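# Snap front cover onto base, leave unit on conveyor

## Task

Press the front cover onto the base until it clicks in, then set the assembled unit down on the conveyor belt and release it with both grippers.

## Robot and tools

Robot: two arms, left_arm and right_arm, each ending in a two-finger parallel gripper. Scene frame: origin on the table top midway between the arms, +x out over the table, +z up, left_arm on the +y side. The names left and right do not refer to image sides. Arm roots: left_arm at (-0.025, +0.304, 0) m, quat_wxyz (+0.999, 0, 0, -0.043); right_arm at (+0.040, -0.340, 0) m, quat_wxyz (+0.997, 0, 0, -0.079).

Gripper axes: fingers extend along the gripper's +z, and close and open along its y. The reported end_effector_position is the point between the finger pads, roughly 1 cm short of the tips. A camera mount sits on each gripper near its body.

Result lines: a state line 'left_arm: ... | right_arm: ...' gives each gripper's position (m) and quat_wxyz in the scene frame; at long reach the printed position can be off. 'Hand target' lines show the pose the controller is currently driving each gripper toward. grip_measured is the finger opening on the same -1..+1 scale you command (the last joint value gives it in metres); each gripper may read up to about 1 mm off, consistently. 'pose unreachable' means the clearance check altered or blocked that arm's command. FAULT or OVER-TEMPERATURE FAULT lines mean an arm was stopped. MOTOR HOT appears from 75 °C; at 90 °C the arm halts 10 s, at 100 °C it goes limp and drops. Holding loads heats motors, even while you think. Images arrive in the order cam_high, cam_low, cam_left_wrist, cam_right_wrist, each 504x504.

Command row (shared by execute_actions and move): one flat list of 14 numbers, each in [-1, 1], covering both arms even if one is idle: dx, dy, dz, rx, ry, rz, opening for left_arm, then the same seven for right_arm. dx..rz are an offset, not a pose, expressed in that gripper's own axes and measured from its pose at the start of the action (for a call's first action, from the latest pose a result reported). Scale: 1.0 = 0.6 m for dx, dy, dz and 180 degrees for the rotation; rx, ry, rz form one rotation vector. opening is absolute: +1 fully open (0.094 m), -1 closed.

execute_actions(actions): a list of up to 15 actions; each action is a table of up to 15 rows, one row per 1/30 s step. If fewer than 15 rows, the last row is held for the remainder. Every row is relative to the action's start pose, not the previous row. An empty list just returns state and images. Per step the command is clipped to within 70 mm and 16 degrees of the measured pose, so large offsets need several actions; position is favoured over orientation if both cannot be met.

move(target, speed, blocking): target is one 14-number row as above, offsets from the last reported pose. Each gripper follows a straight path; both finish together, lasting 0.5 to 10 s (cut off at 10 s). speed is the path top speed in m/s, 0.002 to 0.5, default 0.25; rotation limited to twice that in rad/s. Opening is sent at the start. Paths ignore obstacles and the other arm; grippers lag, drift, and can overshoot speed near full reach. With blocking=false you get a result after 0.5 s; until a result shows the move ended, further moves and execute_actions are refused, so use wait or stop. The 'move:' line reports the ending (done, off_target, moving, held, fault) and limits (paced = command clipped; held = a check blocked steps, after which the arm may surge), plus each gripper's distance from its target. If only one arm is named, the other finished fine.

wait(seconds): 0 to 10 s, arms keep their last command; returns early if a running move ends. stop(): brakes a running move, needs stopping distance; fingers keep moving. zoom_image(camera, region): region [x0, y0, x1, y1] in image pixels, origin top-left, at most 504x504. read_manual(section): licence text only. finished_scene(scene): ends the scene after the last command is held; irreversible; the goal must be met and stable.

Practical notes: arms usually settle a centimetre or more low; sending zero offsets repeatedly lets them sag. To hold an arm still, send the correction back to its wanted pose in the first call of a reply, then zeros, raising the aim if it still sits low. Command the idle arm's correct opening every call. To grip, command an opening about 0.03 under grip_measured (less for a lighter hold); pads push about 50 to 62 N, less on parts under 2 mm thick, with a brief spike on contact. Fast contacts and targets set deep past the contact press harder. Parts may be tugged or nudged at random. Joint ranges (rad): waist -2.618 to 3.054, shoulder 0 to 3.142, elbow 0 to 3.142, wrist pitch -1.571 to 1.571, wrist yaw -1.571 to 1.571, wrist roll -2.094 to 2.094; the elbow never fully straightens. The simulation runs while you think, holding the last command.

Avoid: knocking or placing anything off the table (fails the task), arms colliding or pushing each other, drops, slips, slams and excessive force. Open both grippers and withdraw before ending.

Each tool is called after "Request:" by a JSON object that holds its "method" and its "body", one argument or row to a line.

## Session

Request:
{"method": "execute_actions", "body": {
  "actions": []
}}

Scene clock: 0.00 s.
left_arm: end_effector_position=(+0.4641, +0.4697, +0.2389) grip_measured=+1.000 end_effector_quat_wxyz=(+0.300, +0.520, +0.501, +0.623) | right_arm: end_effector_position=(+0.1851, -0.3902, +0.1473) grip_measured=+1.000 end_effector_quat_wxyz=(-0.040, +0.348, +0.936, -0.026)
Joint positions: left_arm=[0.414 1.696 0.91  0.743 0.011 1.927 0.094] | right_arm=[-0.127  1.198  1.078 -1.534  0.046  0.429  0.094]
Joint velocities: left_arm=[-0.002 -0.017  0.022  0.022  0.007  0.007  0.   ] | right_arm=[ 0.007 -0.017 -0.017 -0.007  0.007 -0.095  0.   ]
Motor temperatures (°C, as the motors report them): left_arm=[23 28 26 27 25 22] | right_arm=[25 28 25 30 24 24]
Hand target (left_arm): +0.464, +0.470, +0.244; +0.304, +0.516, +0.501, +0.624
Hand target (right_arm): +0.187, -0.391, +0.150; -0.032, +0.349, +0.936, -0.027
camera_calibration (this result's frames):
cam_left_wrist: T_world_to_cam=[[-0.130678, 0.393916, -0.909809, 0.0980689], [-0.666175, 0.644752, 0.37484, -0.0476119], [0.734257, 0.655076, 0.178162, -0.575441], [0, 0, 0, 1]] pos_world=[0.403619, 0.369024, 0.209592]
cam_right_wrist: T_world_to_cam=[[-0.554655, -0.831927, 0.0159662, -0.216262], [-0.682925, 0.466108, 0.562456, 0.258205], [-0.475365, 0.301066, -0.826673, 0.42625], [0, 0, 0, 1]] pos_world=[0.259008, -0.428595, 0.210593]

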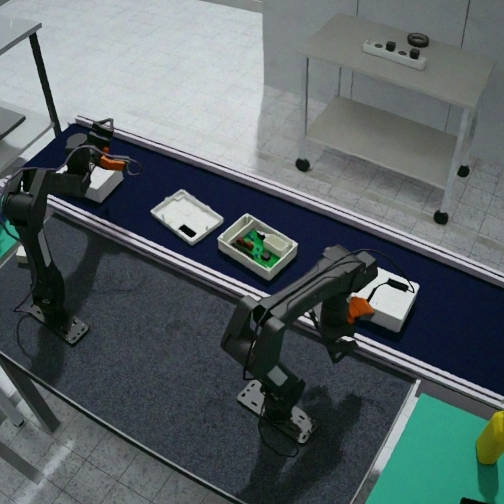

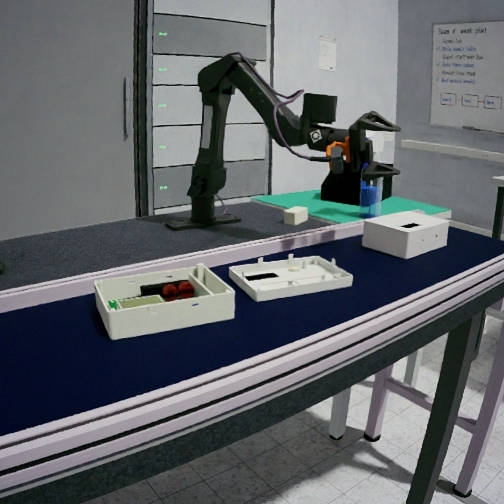

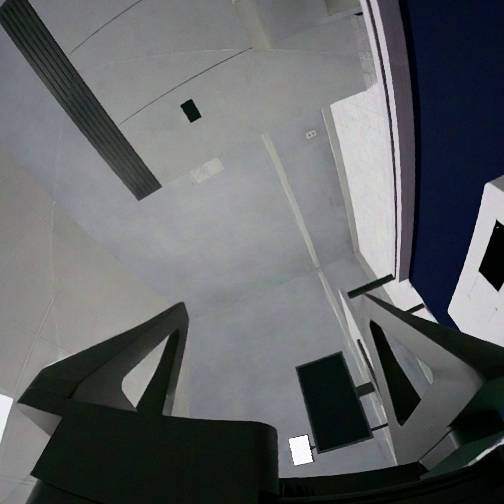

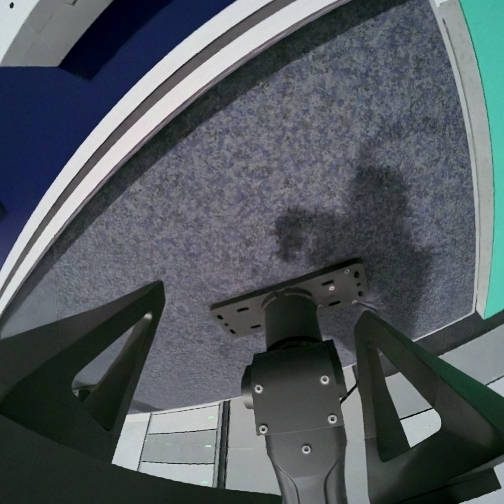

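Request:
{"method": "zoom_image", "body": {
  "camera": "cam_high",
  "region": [140, 170, 320, 300]
}}

Request:
{"method": "zoom_image", "body": {
  "camera": "cam_low",
  "region": [80, 240, 370, 350]
}}

Region (140, 170, 320, 300) of cam_high's 504x504 image, scaled by 2.800, with more detail than that image has.

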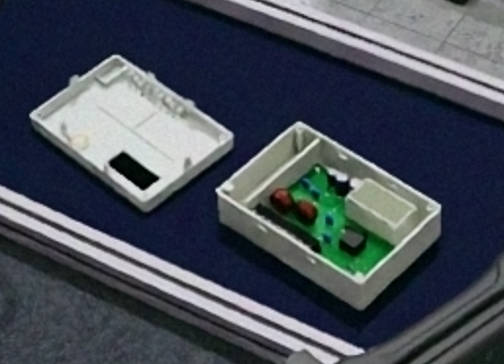

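Region (80, 240, 370, 350) of cam_low's 504x504 image, scaled by 1.738, with more detail than that image has; it fills the top 191 rows of this view, and the rest is white.

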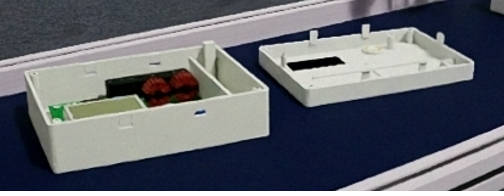

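Request:
{"method": "move", "body": {
  "target": [-0.315,-0.081,-0.087,0.421,0.085,-0.412,-0.3, 0.068,0.447,-0.045,-0.503,0.124,-0.163,0.0],
  "speed": 0.4
}}

Scene clock: 5.80 s.
left_arm: end_effector_position=(+0.4612, +0.2975, +0.1234) grip_measured=-0.297 end_effector_quat_wxyz=(+0.171, +0.129, +0.977, -0.018) | right_arm: end_effector_position=(+0.3410, -0.1650, +0.1516) grip_measured=+0.002 end_effector_quat_wxyz=(+0.020, +0.030, +0.732, +0.680)
Joint positions: left_arm=[ 0.101  2.1    1.903 -1.04   0.085  0.264  0.033] | right_arm=[ 0.148  1.689  0.757  0.028 -1.477  0.681  0.047]
Joint velocities: left_arm=[-0.012 -0.007 -0.022  0.007 -0.022 -0.007  0.   ] | right_arm=[ 0.007 -0.051 -0.159  0.491  0.095  0.344 -0.001]
Motor temperatures (°C, as the motors report them): left_arm=[23 29 27 28 25 22] | right_arm=[25 28 25 30 24 24]
Hand target (left_arm): +0.463, +0.299, +0.127; +0.172, +0.122, +0.977, -0.026
Hand target (right_arm): +0.337, -0.160, +0.157; +0.026, +0.017, +0.731, +0.681
Off the commanded pose (left_arm): 0.007 m, 0 deg.
Off the commanded pose (right_arm): 0.012 m, 6 deg.
move: off_target (right_arm)
camera_calibration (this result's frames):
cam_left_wrist: T_world_to_cam=[[-0.310446, -0.948156, -0.067989, 0.438699], [-0.946023, 0.30116, 0.119763, 0.367491], [-0.0930783, 0.101499, -0.990472, 0.250563], [0, 0, 0, 1]] pos_world=[0.50717, 0.27985, 0.23399]
cam_right_wrist: T_world_to_cam=[[0.112349, -0.0278915, -0.993277, 0.115731], [-0.886902, -0.45358, -0.0875805, 0.273634], [-0.448088, 0.890779, -0.0756963, 0.410268], [0, 0, 0, 1]] pos_world=[0.41352, -0.238116, 0.169974]

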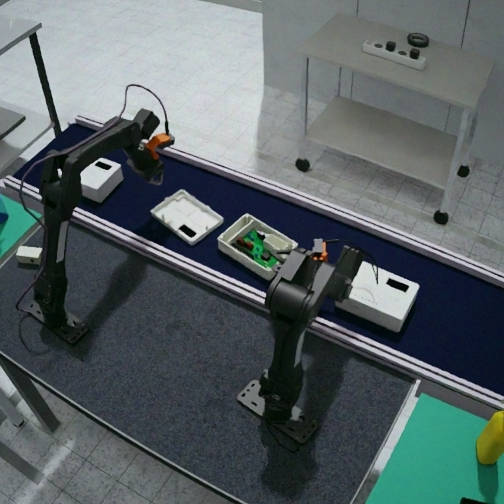

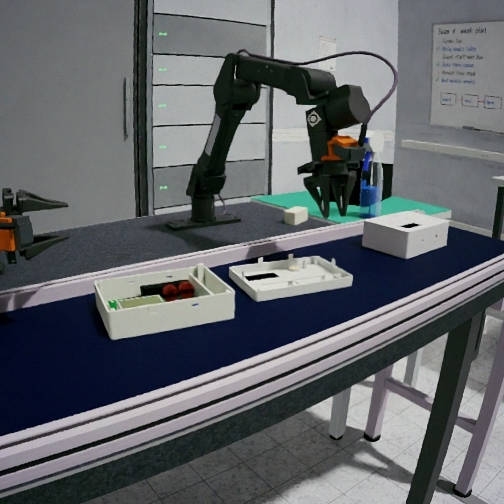

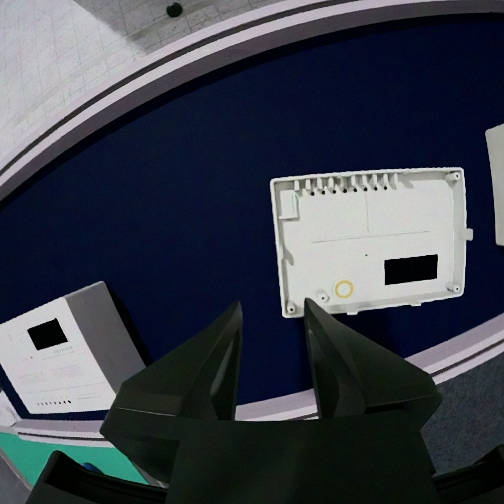

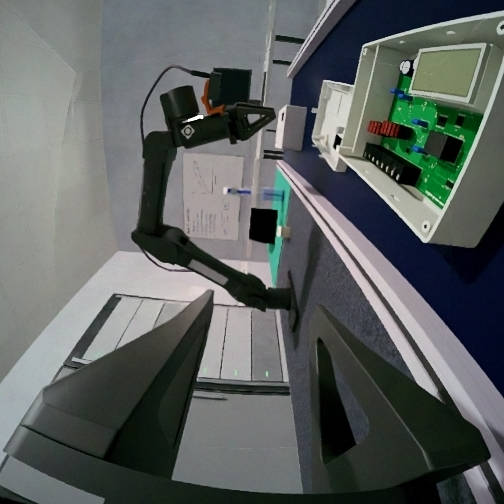

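Request:
{"method": "move", "body": {
  "target": [0.013,-0.019,0.14,0,0,0.013,-0.3, 0.166,0.015,0.123,-0.023,-0.133,0,0.0],
  "speed": 0.15
}}

Scene clock: 8.70 s.
left_arm: end_effector_position=(+0.4761, +0.2866, +0.0442) grip_measured=-0.297 end_effector_quat_wxyz=(+0.168, +0.141, +0.975, -0.019) | right_arm: end_effector_position=(+0.2503, -0.0838, +0.1697) grip_measured=+0.002 end_effector_quat_wxyz=(+0.175, +0.169, +0.678, +0.693)
Joint positions: left_arm=[ 0.078  2.197  1.742 -0.785  0.082  0.266  0.033] | right_arm=[ 0.819  1.297  0.082  1.239 -0.419  1.577  0.047]
Joint velocities: left_arm=[-0.002 -0.007 -0.012 -0.007 -0.007  0.037  0.   ] | right_arm=[-0.007 -0.007 -0.007  0.051  0.007 -0.051  0.001]
Motor temperatures (°C, as the motors report them): left_arm=[23 29 27 28 25 22] | right_arm=[25 29 25 30 24 24]
Hand target (left_arm): +0.477, +0.283, +0.041; +0.170, +0.149, +0.974, -0.015
Hand target (right_arm): +0.247, -0.084, +0.162; +0.171, +0.173, +0.683, +0.689
Off the commanded pose (left_arm): 0.006 m, 1 deg.
Off the commanded pose (right_arm): 0.014 m, 1 deg.
move: off_target (right_arm)
camera_calibration (this result's frames):
cam_left_wrist: T_world_to_cam=[[-0.3334, -0.940166, -0.070225, 0.436376], [-0.938105, 0.323411, 0.123952, 0.384075], [-0.0938241, 0.107204, -0.9898, 0.17329], [0, 0, 0, 1]] pos_world=[0.522049, 0.267475, 0.15456]
cam_right_wrist: T_world_to_cam=[[0.148737, 0.00538706, -0.988862, 0.139077], [-0.98801, -0.0410433, -0.148833, 0.301887], [-0.041388, 0.999143, -0.0007822, 0.193236], [0, 0, 0, 1]] pos_world=[0.285579, -0.181429, 0.18261]

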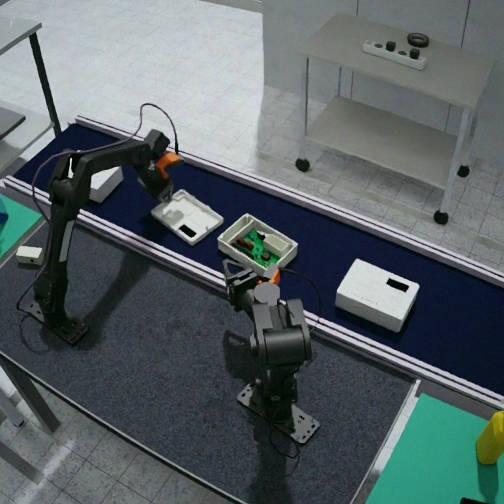

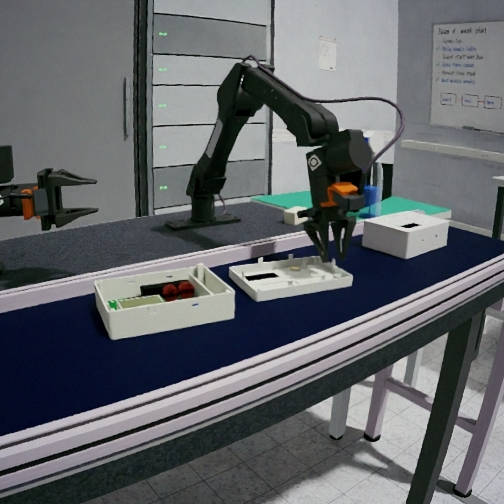

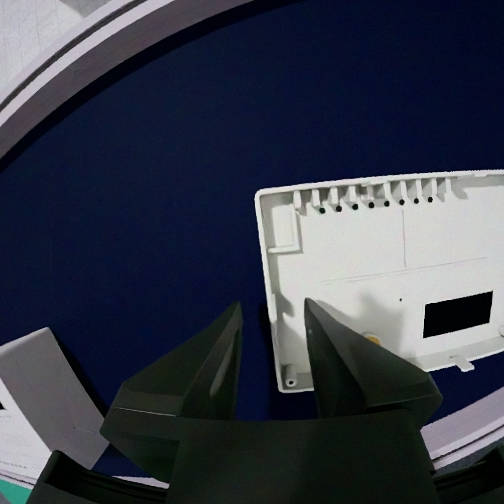

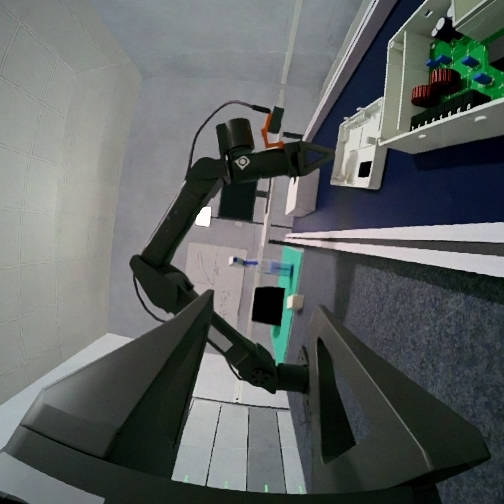

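Request:
{"method": "move", "body": {
  "target": [-0.018,0,0.028,0,0,-0.03,-0.3, 0,0,0,0,0,0,0.0],
  "speed": 0.05
}}

Request:
{"method": "zoom_image", "body": {
  "camera": "cam_low",
  "region": [220, 200, 380, 310]
}}

Scene clock: 10.17 s.
left_arm: end_effector_position=(+0.4838, +0.2866, +0.0275) grip_measured=-0.297 end_effector_quat_wxyz=(+0.158, +0.095, +0.982, -0.028) | right_arm: end_effector_position=(+0.2505, -0.0839, +0.1699) grip_measured=+0.002 end_effector_quat_wxyz=(+0.176, +0.169, +0.678, +0.693)
Joint positions: left_arm=[ 0.078  2.261  1.786 -0.784  0.082  0.173  0.033] | right_arm=[ 0.819  1.297  0.082  1.241 -0.417  1.578  0.047]
Joint velocities: left_arm=[ 0.007  0.002 -0.002 -0.007  0.051 -0.022 -0.001] | right_arm=[-0.007  0.002 -0.007 -0.081 -0.022  0.037  0.   ]
Motor temperatures (°C, as the motors report them): left_arm=[23 30 27 28 25 22] | right_arm=[25 28 25 31 24 24]
Hand target (left_arm): +0.491, +0.282, +0.032; +0.168, +0.095, +0.981, -0.027
Hand target (right_arm): +0.250, -0.084, +0.170; +0.175, +0.169, +0.678, +0.693
Off the commanded pose (left_arm): 0.010 m, 1 deg.
Off the commanded pose (right_arm): 0.000 m, 0 deg.
move: done
camera_calibration (this result's frames):
cam_left_wrist: T_world_to_cam=[[-0.250813, -0.967422, -0.0344568, 0.404582], [-0.959454, 0.243703, 0.141622, 0.42606], [-0.128611, 0.0685804, -0.989321, 0.185322], [0, 0, 0, 1]] pos_world=[0.534094, 0.27486, 0.136944]
cam_right_wrist: T_world_to_cam=[[0.149288, 0.00611252, -0.988775, 0.139226], [-0.987974, -0.0397867, -0.149413, 0.302291], [-0.0402534, 0.99919, 0.0000993458, 0.192914], [0, 0, 0, 1]] pos_world=[0.285636, -0.181581, 0.18281]

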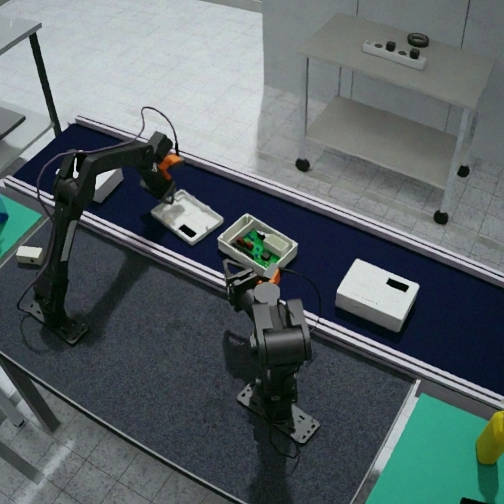

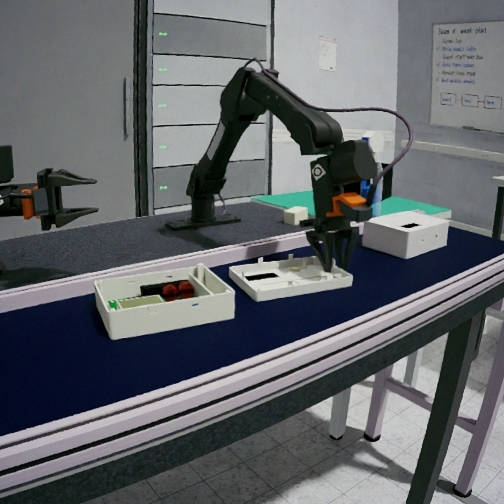

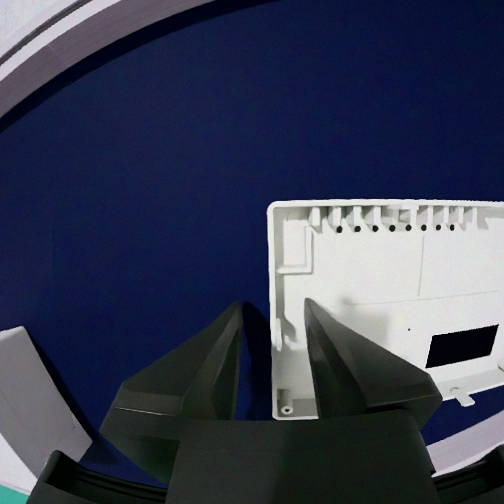

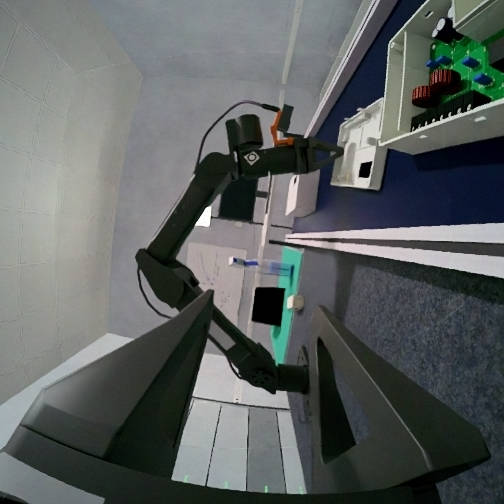

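Region (220, 200, 380, 310) of cam_low's 504x504 image, scaled by 3.150, with more detail than that image has; it fills the top 346 rows of this view, and the rest is white.

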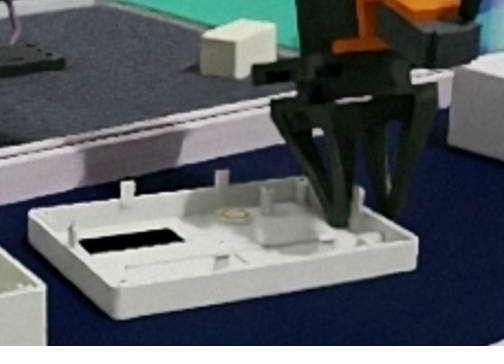

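Request:
{"method": "execute_actions", "body": {
  "actions": [
    [[0,0,0,0,0,0,-1, 0,0,0,0,0,0,0]]
  ]
}}

Request:
{"method": "move", "body": {
  "target": [-0.03,0,-0.09,0,0,0,-1, 0,0,0,0,0,0,0.0],
  "speed": 0.08
}}

Scene clock: 10.87 s.
left_arm: end_effector_position=(+0.4839, +0.2875, +0.0274) grip_measured=-0.943 end_effector_quat_wxyz=(+0.158, +0.094, +0.983, -0.025) | right_arm: end_effector_position=(+0.2505, -0.0839, +0.1699) grip_measured=+0.002 end_effector_quat_wxyz=(+0.176, +0.169, +0.678, +0.693)
Joint positions: left_arm=[ 0.078  2.261  1.786 -0.784  0.077  0.172  0.003] | right_arm=[ 0.819  1.297  0.082  1.241 -0.417  1.578  0.047]
Joint velocities: left_arm=[-0.002  0.007 -0.012 -0.007 -0.051  0.007 -0.   ] | right_arm=[-0.007 -0.017 -0.017  0.022 -0.007 -0.051 -0.001]
Motor temperatures (°C, as the motors report them): left_arm=[23 30 27 28 25 22] | right_arm=[25 28 25 31 24 24]
Hand target (left_arm): +0.484, +0.287, +0.027; +0.158, +0.095, +0.982, -0.028
Hand target (right_arm): +0.250, -0.084, +0.170; +0.176, +0.169, +0.678, +0.693
Off the commanded pose (left_arm): 0.001 m, 0 deg.
Off the commanded pose (right_arm): 0.000 m, 0 deg.
camera_calibration (this result's frames):
cam_left_wrist: T_world_to_cam=[[-0.24818, -0.967928, -0.0390235, 0.404501], [-0.960105, 0.240416, 0.142824, 0.427095], [-0.128862, 0.0729128, -0.988978, 0.184056], [0, 0, 0, 1]] pos_world=[0.534163, 0.275427, 0.136813]
cam_right_wrist: T_world_to_cam=[[0.149288, 0.00611252, -0.988775, 0.139226], [-0.987974, -0.0397867, -0.149413, 0.302291], [-0.0402534, 0.99919, 0.0000993458, 0.192914], [0, 0, 0, 1]] pos_world=[0.285636, -0.181581, 0.18281]

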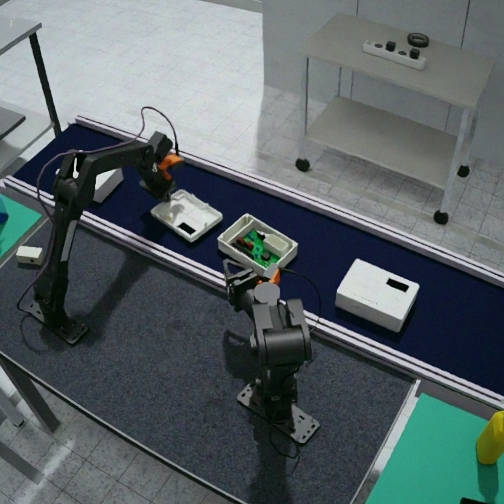

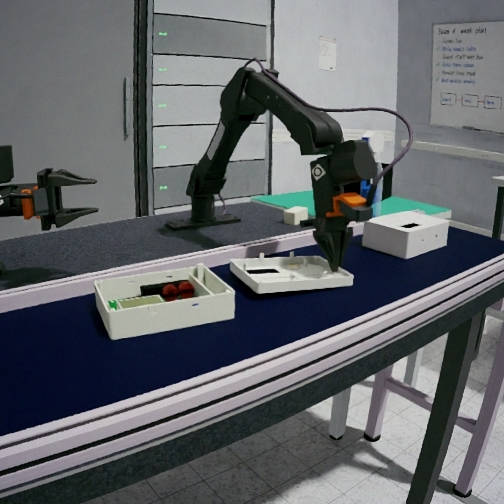

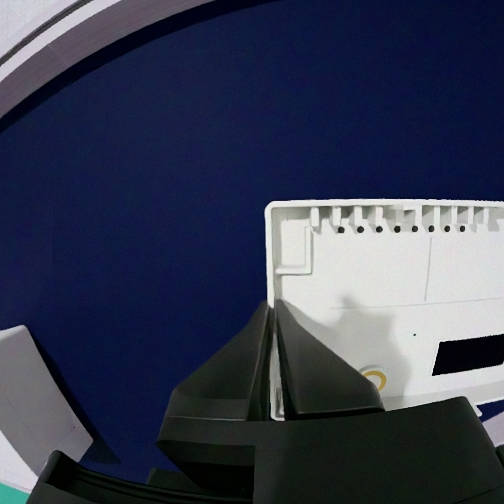

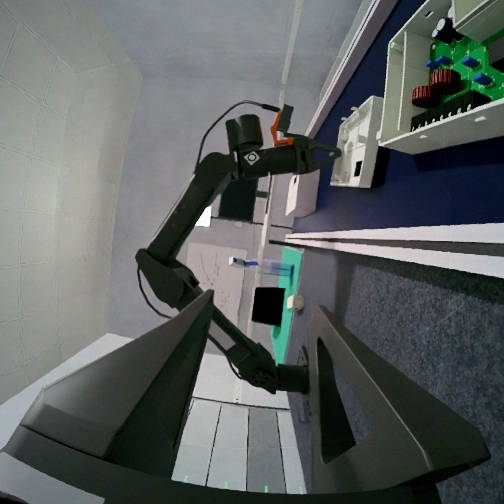

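Scene clock: 12.17 s.
left_arm: end_effector_position=(+0.4806, +0.2876, +0.0658) grip_measured=-0.943 end_effector_quat_wxyz=(+0.141, +0.094, +0.985, -0.026) | right_arm: end_effector_position=(+0.2505, -0.0839, +0.1699) grip_measured=+0.002 end_effector_quat_wxyz=(+0.176, +0.169, +0.678, +0.693)
Joint positions: left_arm=[ 0.078  2.255  1.941 -0.979  0.077  0.172  0.003] | right_arm=[ 0.819  1.297  0.082  1.241 -0.417  1.578  0.047]
Joint velocities: left_arm=[-0.007 -0.002 -0.002 -0.037 -0.022  0.022 -0.001] | right_arm=[ 0.007  0.002  0.017 -0.051  0.095 -0.007  0.   ]
Motor temperatures (°C, as the motors report them): left_arm=[23 30 27 28 25 22] | right_arm=[25 28 25 31 24 24]
Hand target (left_arm): +0.485, +0.288, +0.084; +0.158, +0.094, +0.983, -0.025
Hand target (right_arm): +0.250, -0.084, +0.170; +0.176, +0.169, +0.678, +0.693
Off the commanded pose (left_arm): 0.019 m, 2 deg.
Off the commanded pose (right_arm): 0.000 m, 0 deg.
move: off_target (left_arm)
camera_calibration (this result's frames):
cam_left_wrist: T_world_to_cam=[[-0.249288, -0.967934, -0.0309745, 0.405281], [-0.954594, 0.240214, 0.176203, 0.413663], [-0.163113, 0.0734935, -0.983866, 0.237577], [0, 0, 0, 1]] pos_world=[0.534664, 0.275458, 0.173409]
cam_right_wrist: T_world_to_cam=[[0.149288, 0.00611252, -0.988775, 0.139226], [-0.987974, -0.0397867, -0.149413, 0.302291], [-0.0402534, 0.99919, 0.0000993458, 0.192914], [0, 0, 0, 1]] pos_world=[0.285636, -0.181581, 0.18281]

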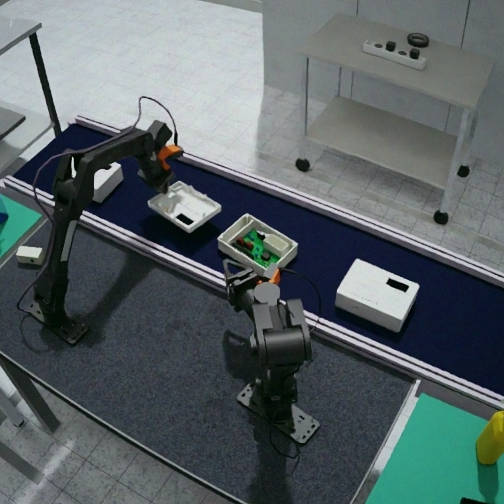

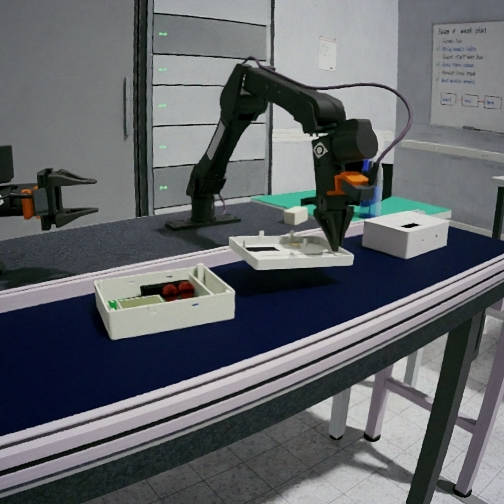

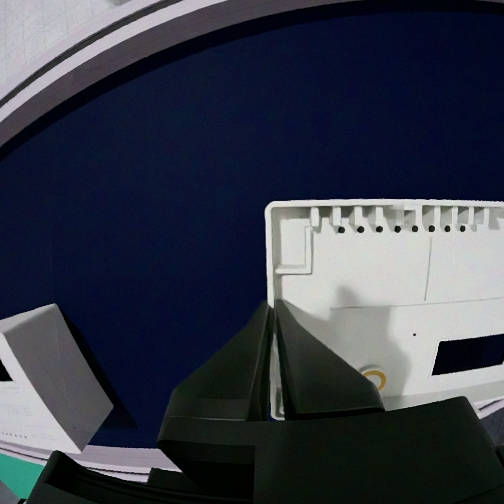

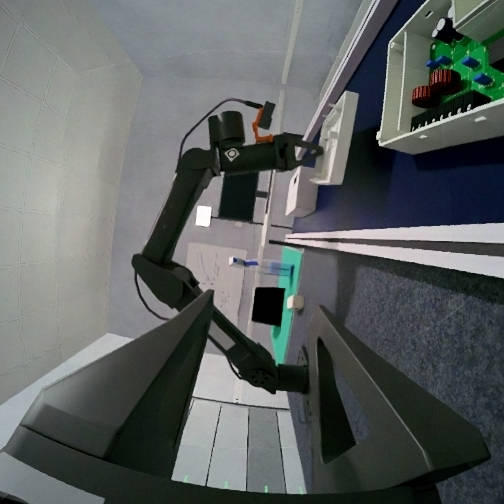

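Request:
{"method": "move", "body": {
  "target": [0.014,-0.318,-0.165,0.041,-0.006,0.197,-1, 0,0,0,0,0,0,0.0],
  "speed": 0.15
}}

Scene clock: 15.40 s.
left_arm: end_effector_position=(+0.4103, +0.1120, +0.1522) grip_measured=-0.943 end_effector_quat_wxyz=(+0.135, +0.393, +0.909, -0.037) | right_arm: end_effector_position=(+0.2505, -0.0839, +0.1699) grip_measured=+0.002 end_effector_quat_wxyz=(+0.176, +0.169, +0.678, +0.693)
Joint positions: left_arm=[-0.303  2.141  2.101 -1.26   0.078  0.417  0.003] | right_arm=[ 0.819  1.297  0.082  1.241 -0.417  1.578  0.047]
Joint velocities: left_arm=[ 0.002  0.007  0.007 -0.007 -0.11   0.022 -0.001] | right_arm=[-0.007  0.012 -0.002 -0.051  0.007  0.007  0.   ]
Motor temperatures (°C, as the motors report them): left_arm=[23 31 27 28 25 22] | right_arm=[25 28 25 32 24 24]
Hand target (left_arm): +0.409, +0.107, +0.161; +0.142, +0.398, +0.905, -0.047
Hand target (right_arm): +0.250, -0.084, +0.170; +0.176, +0.169, +0.678, +0.693
Off the commanded pose (left_arm): 0.011 m, 2 deg.
Off the commanded pose (right_arm): 0.000 m, 0 deg.
move: off_target (left_arm)
camera_calibration (this result's frames):
cam_left_wrist: T_world_to_cam=[[-0.760362, -0.64236, -0.0960397, 0.403556], [-0.647669, 0.738789, 0.186323, 0.190207], [-0.0487332, 0.203875, -0.977783, 0.261521], [0, 0, 0, 1]] pos_world=[0.442784, 0.0653877, 0.259028]
cam_right_wrist: T_world_to_cam=[[0.149288, 0.00611252, -0.988775, 0.139226], [-0.987974, -0.0397867, -0.149413, 0.302291], [-0.0402534, 0.99919, 0.0000993458, 0.192914], [0, 0, 0, 1]] pos_world=[0.285636, -0.181581, 0.18281]

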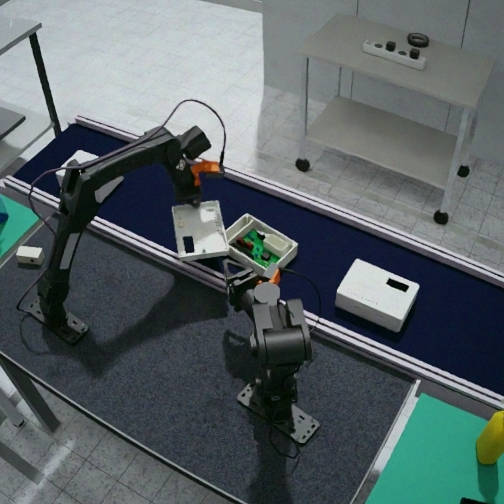

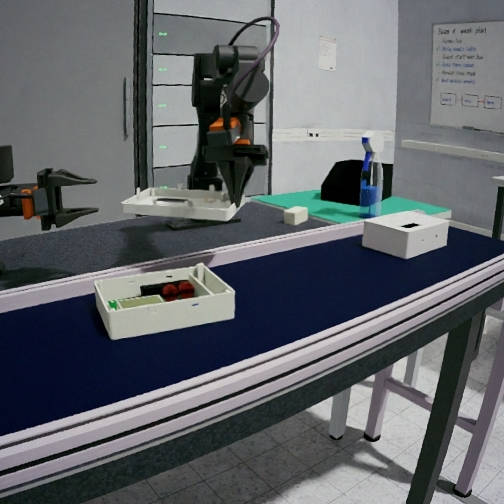

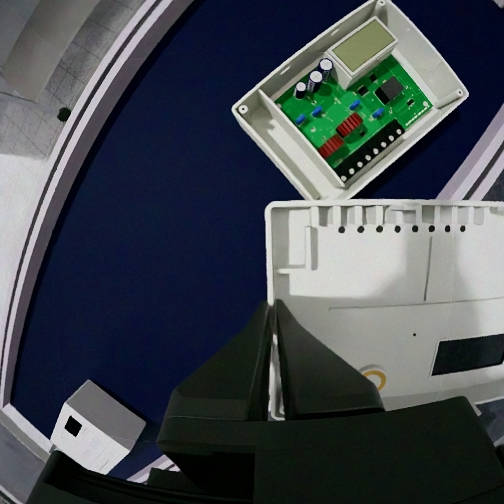

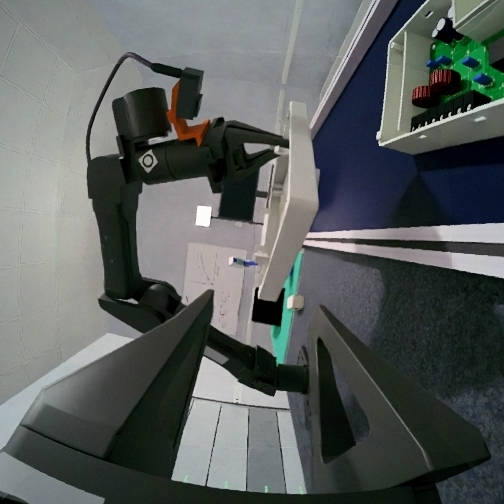

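Request:
{"method": "move", "body": {
  "target": [0,0,-0.012,0,0,0,-1, -0.022,-0.015,0.085,0,0,0,0.0],
  "speed": 0.1
}}

Scene clock: 17.00 s.
left_arm: end_effector_position=(+0.4077, +0.1132, +0.1514) grip_measured=-0.943 end_effector_quat_wxyz=(+0.130, +0.393, +0.910, -0.036) | right_arm: end_effector_position=(+0.2822, -0.0512, +0.1525) grip_measured=+0.002 end_effector_quat_wxyz=(+0.169, +0.177, +0.687, +0.684)
Joint positions: left_arm=[-0.303  2.141  2.101 -1.272  0.077  0.418  0.003] | right_arm=[ 0.85   1.601  0.229  1.364 -0.386  1.578  0.047]
Joint velocities: left_arm=[ 0.012 -0.002 -0.007 -0.066  0.037 -0.081 -0.001] | right_arm=[-0.017  0.007 -0.012  0.007  0.007 -0.037 -0.001]
Motor temperatures (°C, as the motors report them): left_arm=[23 31 27 28 25 22] | right_arm=[25 28 26 32 24 24]
Hand target (left_arm): +0.409, +0.113, +0.159; +0.136, +0.393, +0.909, -0.037
Hand target (right_arm): +0.285, -0.045, +0.161; +0.175, +0.170, +0.678, +0.693
Off the commanded pose (left_arm): 0.008 m, 1 deg.
Off the commanded pose (right_arm): 0.012 m, 2 deg.
move: off_target (right_arm)
camera_calibration (this result's frames):
cam_left_wrist: T_world_to_cam=[[-0.761387, -0.641786, -0.0916551, 0.402045], [-0.645612, 0.737764, 0.197205, 0.185408], [-0.0589438, 0.209323, -0.976068, 0.263664], [0, 0, 0, 1]] pos_world=[0.441355, 0.0660488, 0.25764]
cam_right_wrist: T_world_to_cam=[[0.123759, -0.0140462, -0.992213, 0.123728], [-0.991501, -0.0421718, -0.123073, 0.329152], [-0.0401147, 0.999012, -0.019146, 0.164426], [0, 0, 0, 1]] pos_world=[0.317638, -0.148645, 0.166422]

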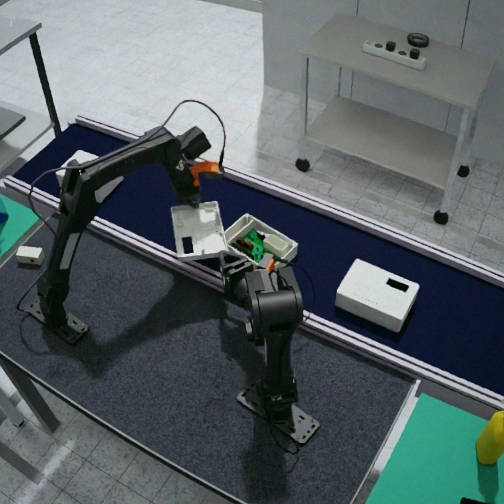

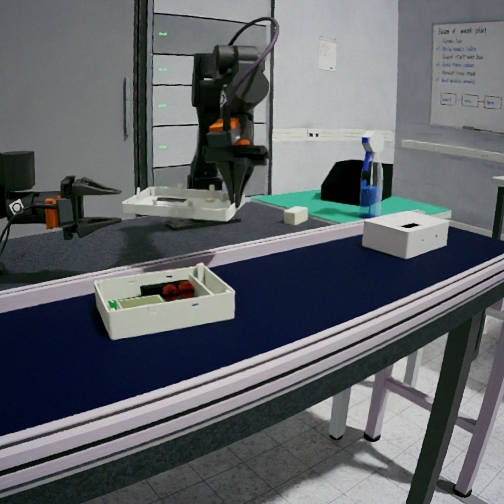

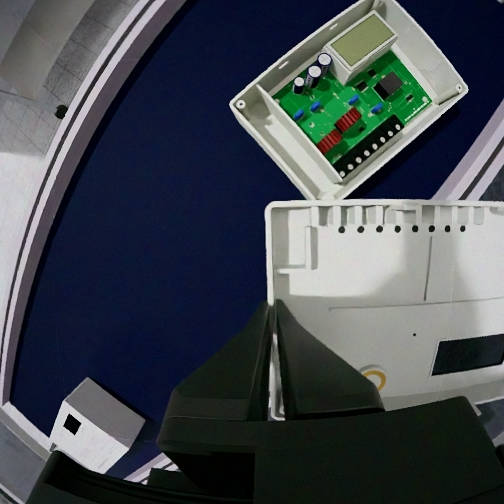

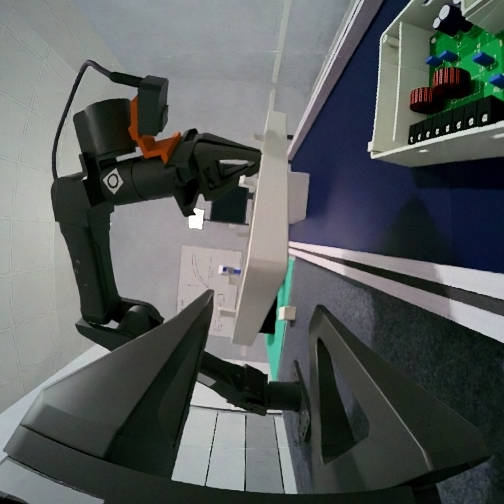

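Request:
{"method": "move", "body": {
  "target": [0,0,-0.012,0,0,0,-1, 0.017,0.012,0.05,0,0,0,0.0],
  "speed": 0.05
}}

Request:
{"method": "zoom_image", "body": {
  "camera": "cam_high",
  "region": [160, 190, 280, 300]
}}

Request:
{"method": "zoom_image", "body": {
  "camera": "cam_low",
  "region": [60, 160, 260, 250]
}}

Scene clock: 18.83 s.
left_arm: end_effector_position=(+0.4053, +0.1145, +0.1507) grip_measured=-0.943 end_effector_quat_wxyz=(+0.124, +0.393, +0.911, -0.035) | right_arm: end_effector_position=(+0.2836, -0.0264, +0.1580) grip_measured=+0.002 end_effector_quat_wxyz=(+0.168, +0.176, +0.688, +0.684)
Joint positions: left_arm=[-0.303  2.141  2.101 -1.284  0.075  0.418  0.003] | right_arm=[ 0.93   1.624  0.305  1.311 -0.308  1.579  0.047]
Joint velocities: left_arm=[-0.002 -0.002 -0.022 -0.037  0.051  0.037  0.   ] | right_arm=[ 0.002 -0.012  0.007  0.022  0.081 -0.066  0.001]
Motor temperatures (°C, as the motors report them): left_arm=[23 31 27 28 25 22] | right_arm=[25 28 26 32 24 24]
Hand target (left_arm): +0.406, +0.114, +0.158; +0.130, +0.393, +0.910, -0.036
Hand target (right_arm): +0.287, -0.020, +0.160; +0.168, +0.177, +0.687, +0.685
Off the commanded pose (left_arm): 0.008 m, 1 deg.
Off the commanded pose (right_arm): 0.008 m, 0 deg.
move: done
camera_calibration (this result's frames):
cam_left_wrist: T_world_to_cam=[[-0.762042, -0.641566, -0.0876632, 0.400588], [-0.643861, 0.736364, 0.207873, 0.18087], [-0.0688124, 0.214851, -0.97422, 0.265627], [0, 0, 0, 1]] pos_world=[0.439998, 0.0667471, 0.256297]
cam_right_wrist: T_world_to_cam=[[0.122955, -0.0143508, -0.992308, 0.129581], [-0.991505, -0.0445105, -0.122212, 0.33213], [-0.0424143, 0.998906, -0.0197016, 0.140536], [0, 0, 0, 1]] pos_world=[0.319337, -0.123739, 0.171943]

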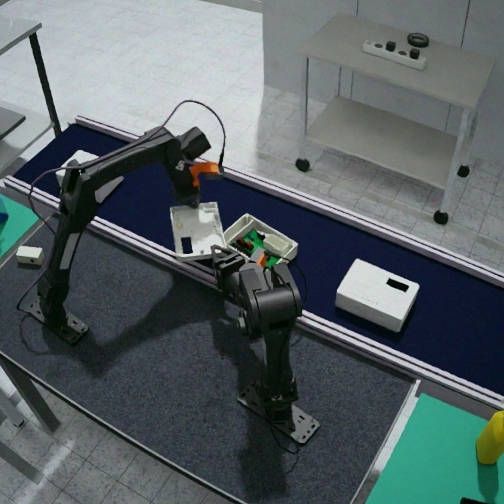

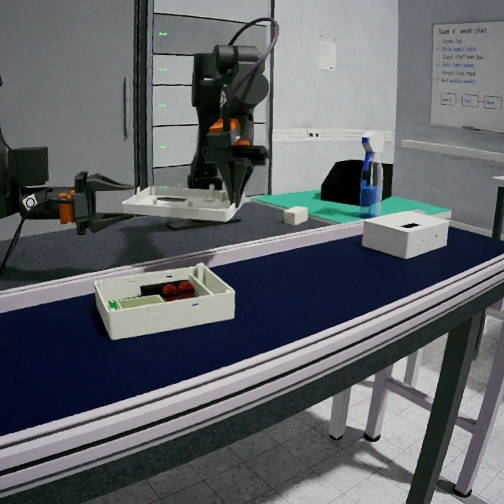

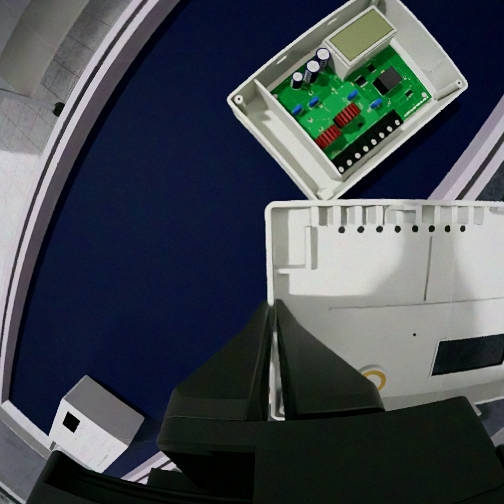

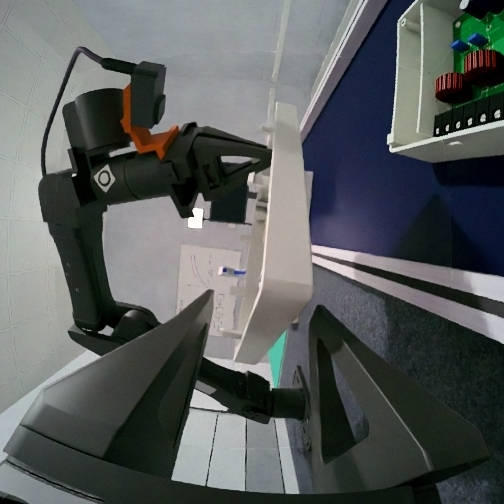

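Region (160, 190, 280, 300) of cam_high's 504x504 image, scaled by 4.200, with more detail than that image has; it fills the top 462 rows of this view, and the rest is white.

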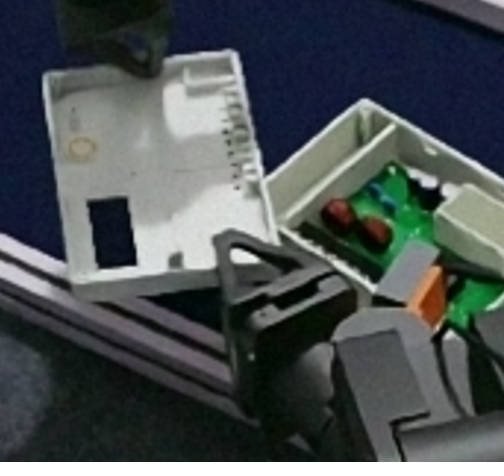

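Region (60, 160, 260, 250) of cam_low's 504x504 image, scaled by 2.520, with more detail than that image has; it fills the top 227 rows of this view, and the rest is white.

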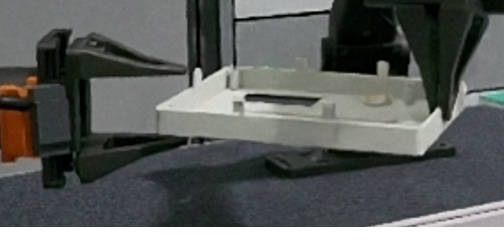

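Request:
{"method": "move", "body": {
  "target": [0,0,0,0,0,0,-1, 0.005,-0.006,0.018,0,0,0,-0.55],
  "speed": 0.03
}}

Request:
{"method": "zoom_image", "body": {
  "camera": "cam_high",
  "region": [160, 190, 280, 300]
}}

Scene clock: 19.67 s.
left_arm: end_effector_position=(+0.4058, +0.1161, +0.1505) grip_measured=-0.943 end_effector_quat_wxyz=(+0.124, +0.393, +0.911, -0.031) | right_arm: end_effector_position=(+0.2829, -0.0236, +0.1475) grip_measured=-0.548 end_effector_quat_wxyz=(+0.164, +0.181, +0.694, +0.677)
Joint positions: left_arm=[-0.303  2.141  2.101 -1.284  0.066  0.42   0.003] | right_arm=[ 0.943  1.661  0.305  1.324 -0.292  1.579  0.021]
Joint velocities: left_arm=[-0.002  0.007 -0.017 -0.022 -0.007 -0.007  0.   ] | right_arm=[ 0.002 -0.002  0.007  0.022 -0.051  0.022  0.   ]
Motor temperatures (°C, as the motors report them): left_arm=[23 31 27 28 25 22] | right_arm=[25 28 26 32 24 24]
Hand target (left_arm): +0.405, +0.115, +0.151; +0.124, +0.393, +0.911, -0.035
Hand target (right_arm): +0.285, -0.016, +0.154; +0.167, +0.176, +0.688, +0.684
Off the commanded pose (left_arm): 0.002 m, 1 deg.
Off the commanded pose (right_arm): 0.011 m, 1 deg.
move: off_target (right_arm)
camera_calibration (this result's frames):
cam_left_wrist: T_world_to_cam=[[-0.761485, -0.641066, -0.0957861, 0.402921], [-0.644846, 0.734272, 0.212174, 0.180124], [-0.0656843, 0.223334, -0.972526, 0.262696], [0, 0, 0, 1]] pos_world=[0.440226, 0.0673696, 0.255855]
cam_right_wrist: T_world_to_cam=[[0.106316, -0.0309697, -0.99385, 0.12381], [-0.993535, -0.043337, -0.104931, 0.328328], [-0.0398208, 0.99858, -0.0353768, 0.139088], [0, 0, 0, 1]] pos_world=[0.318581, -0.120827, 0.162421]

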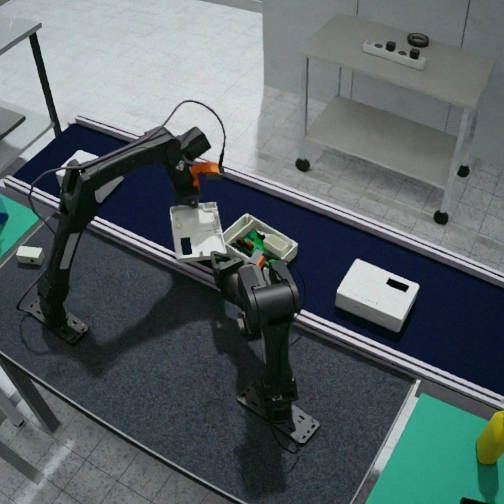

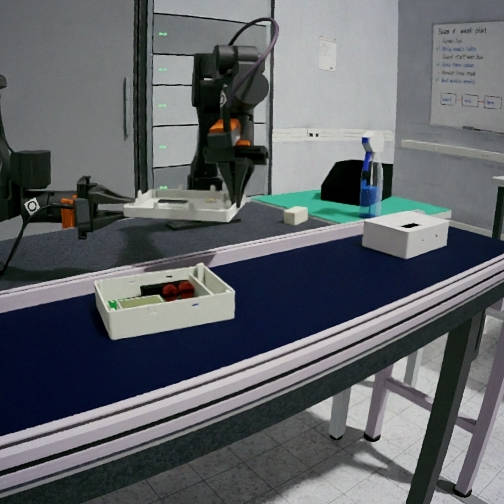

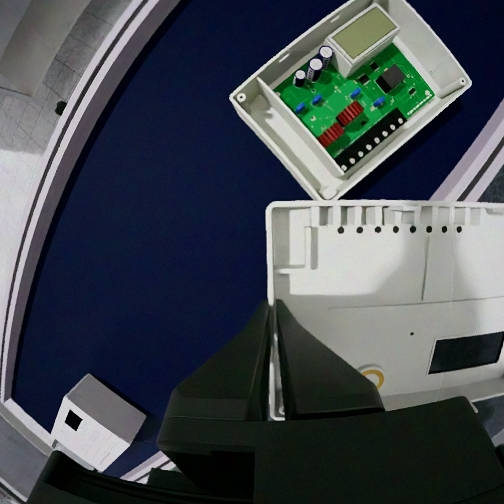

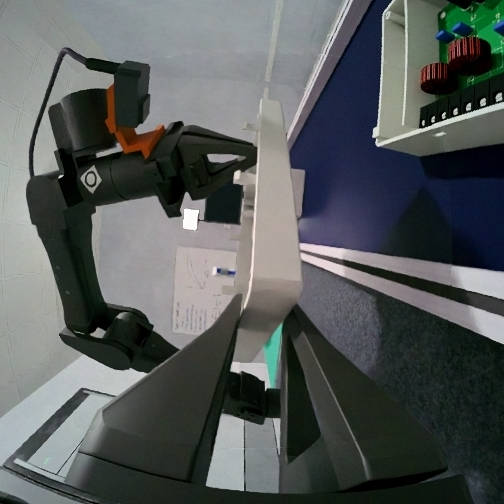

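Region (160, 190, 280, 300) of cam_high's 504x504 image, scaled by 4.200, with more detail than that image has; it fills the top 462 rows of this view, and the rest is white.

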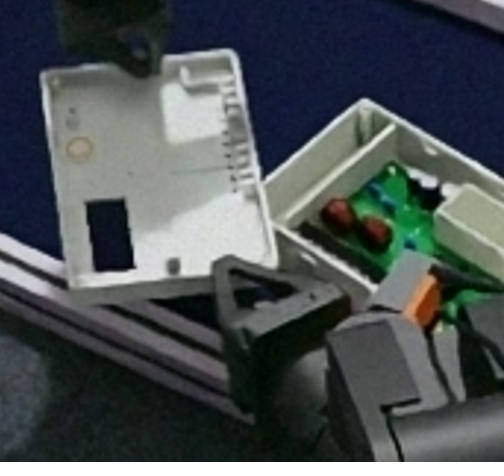

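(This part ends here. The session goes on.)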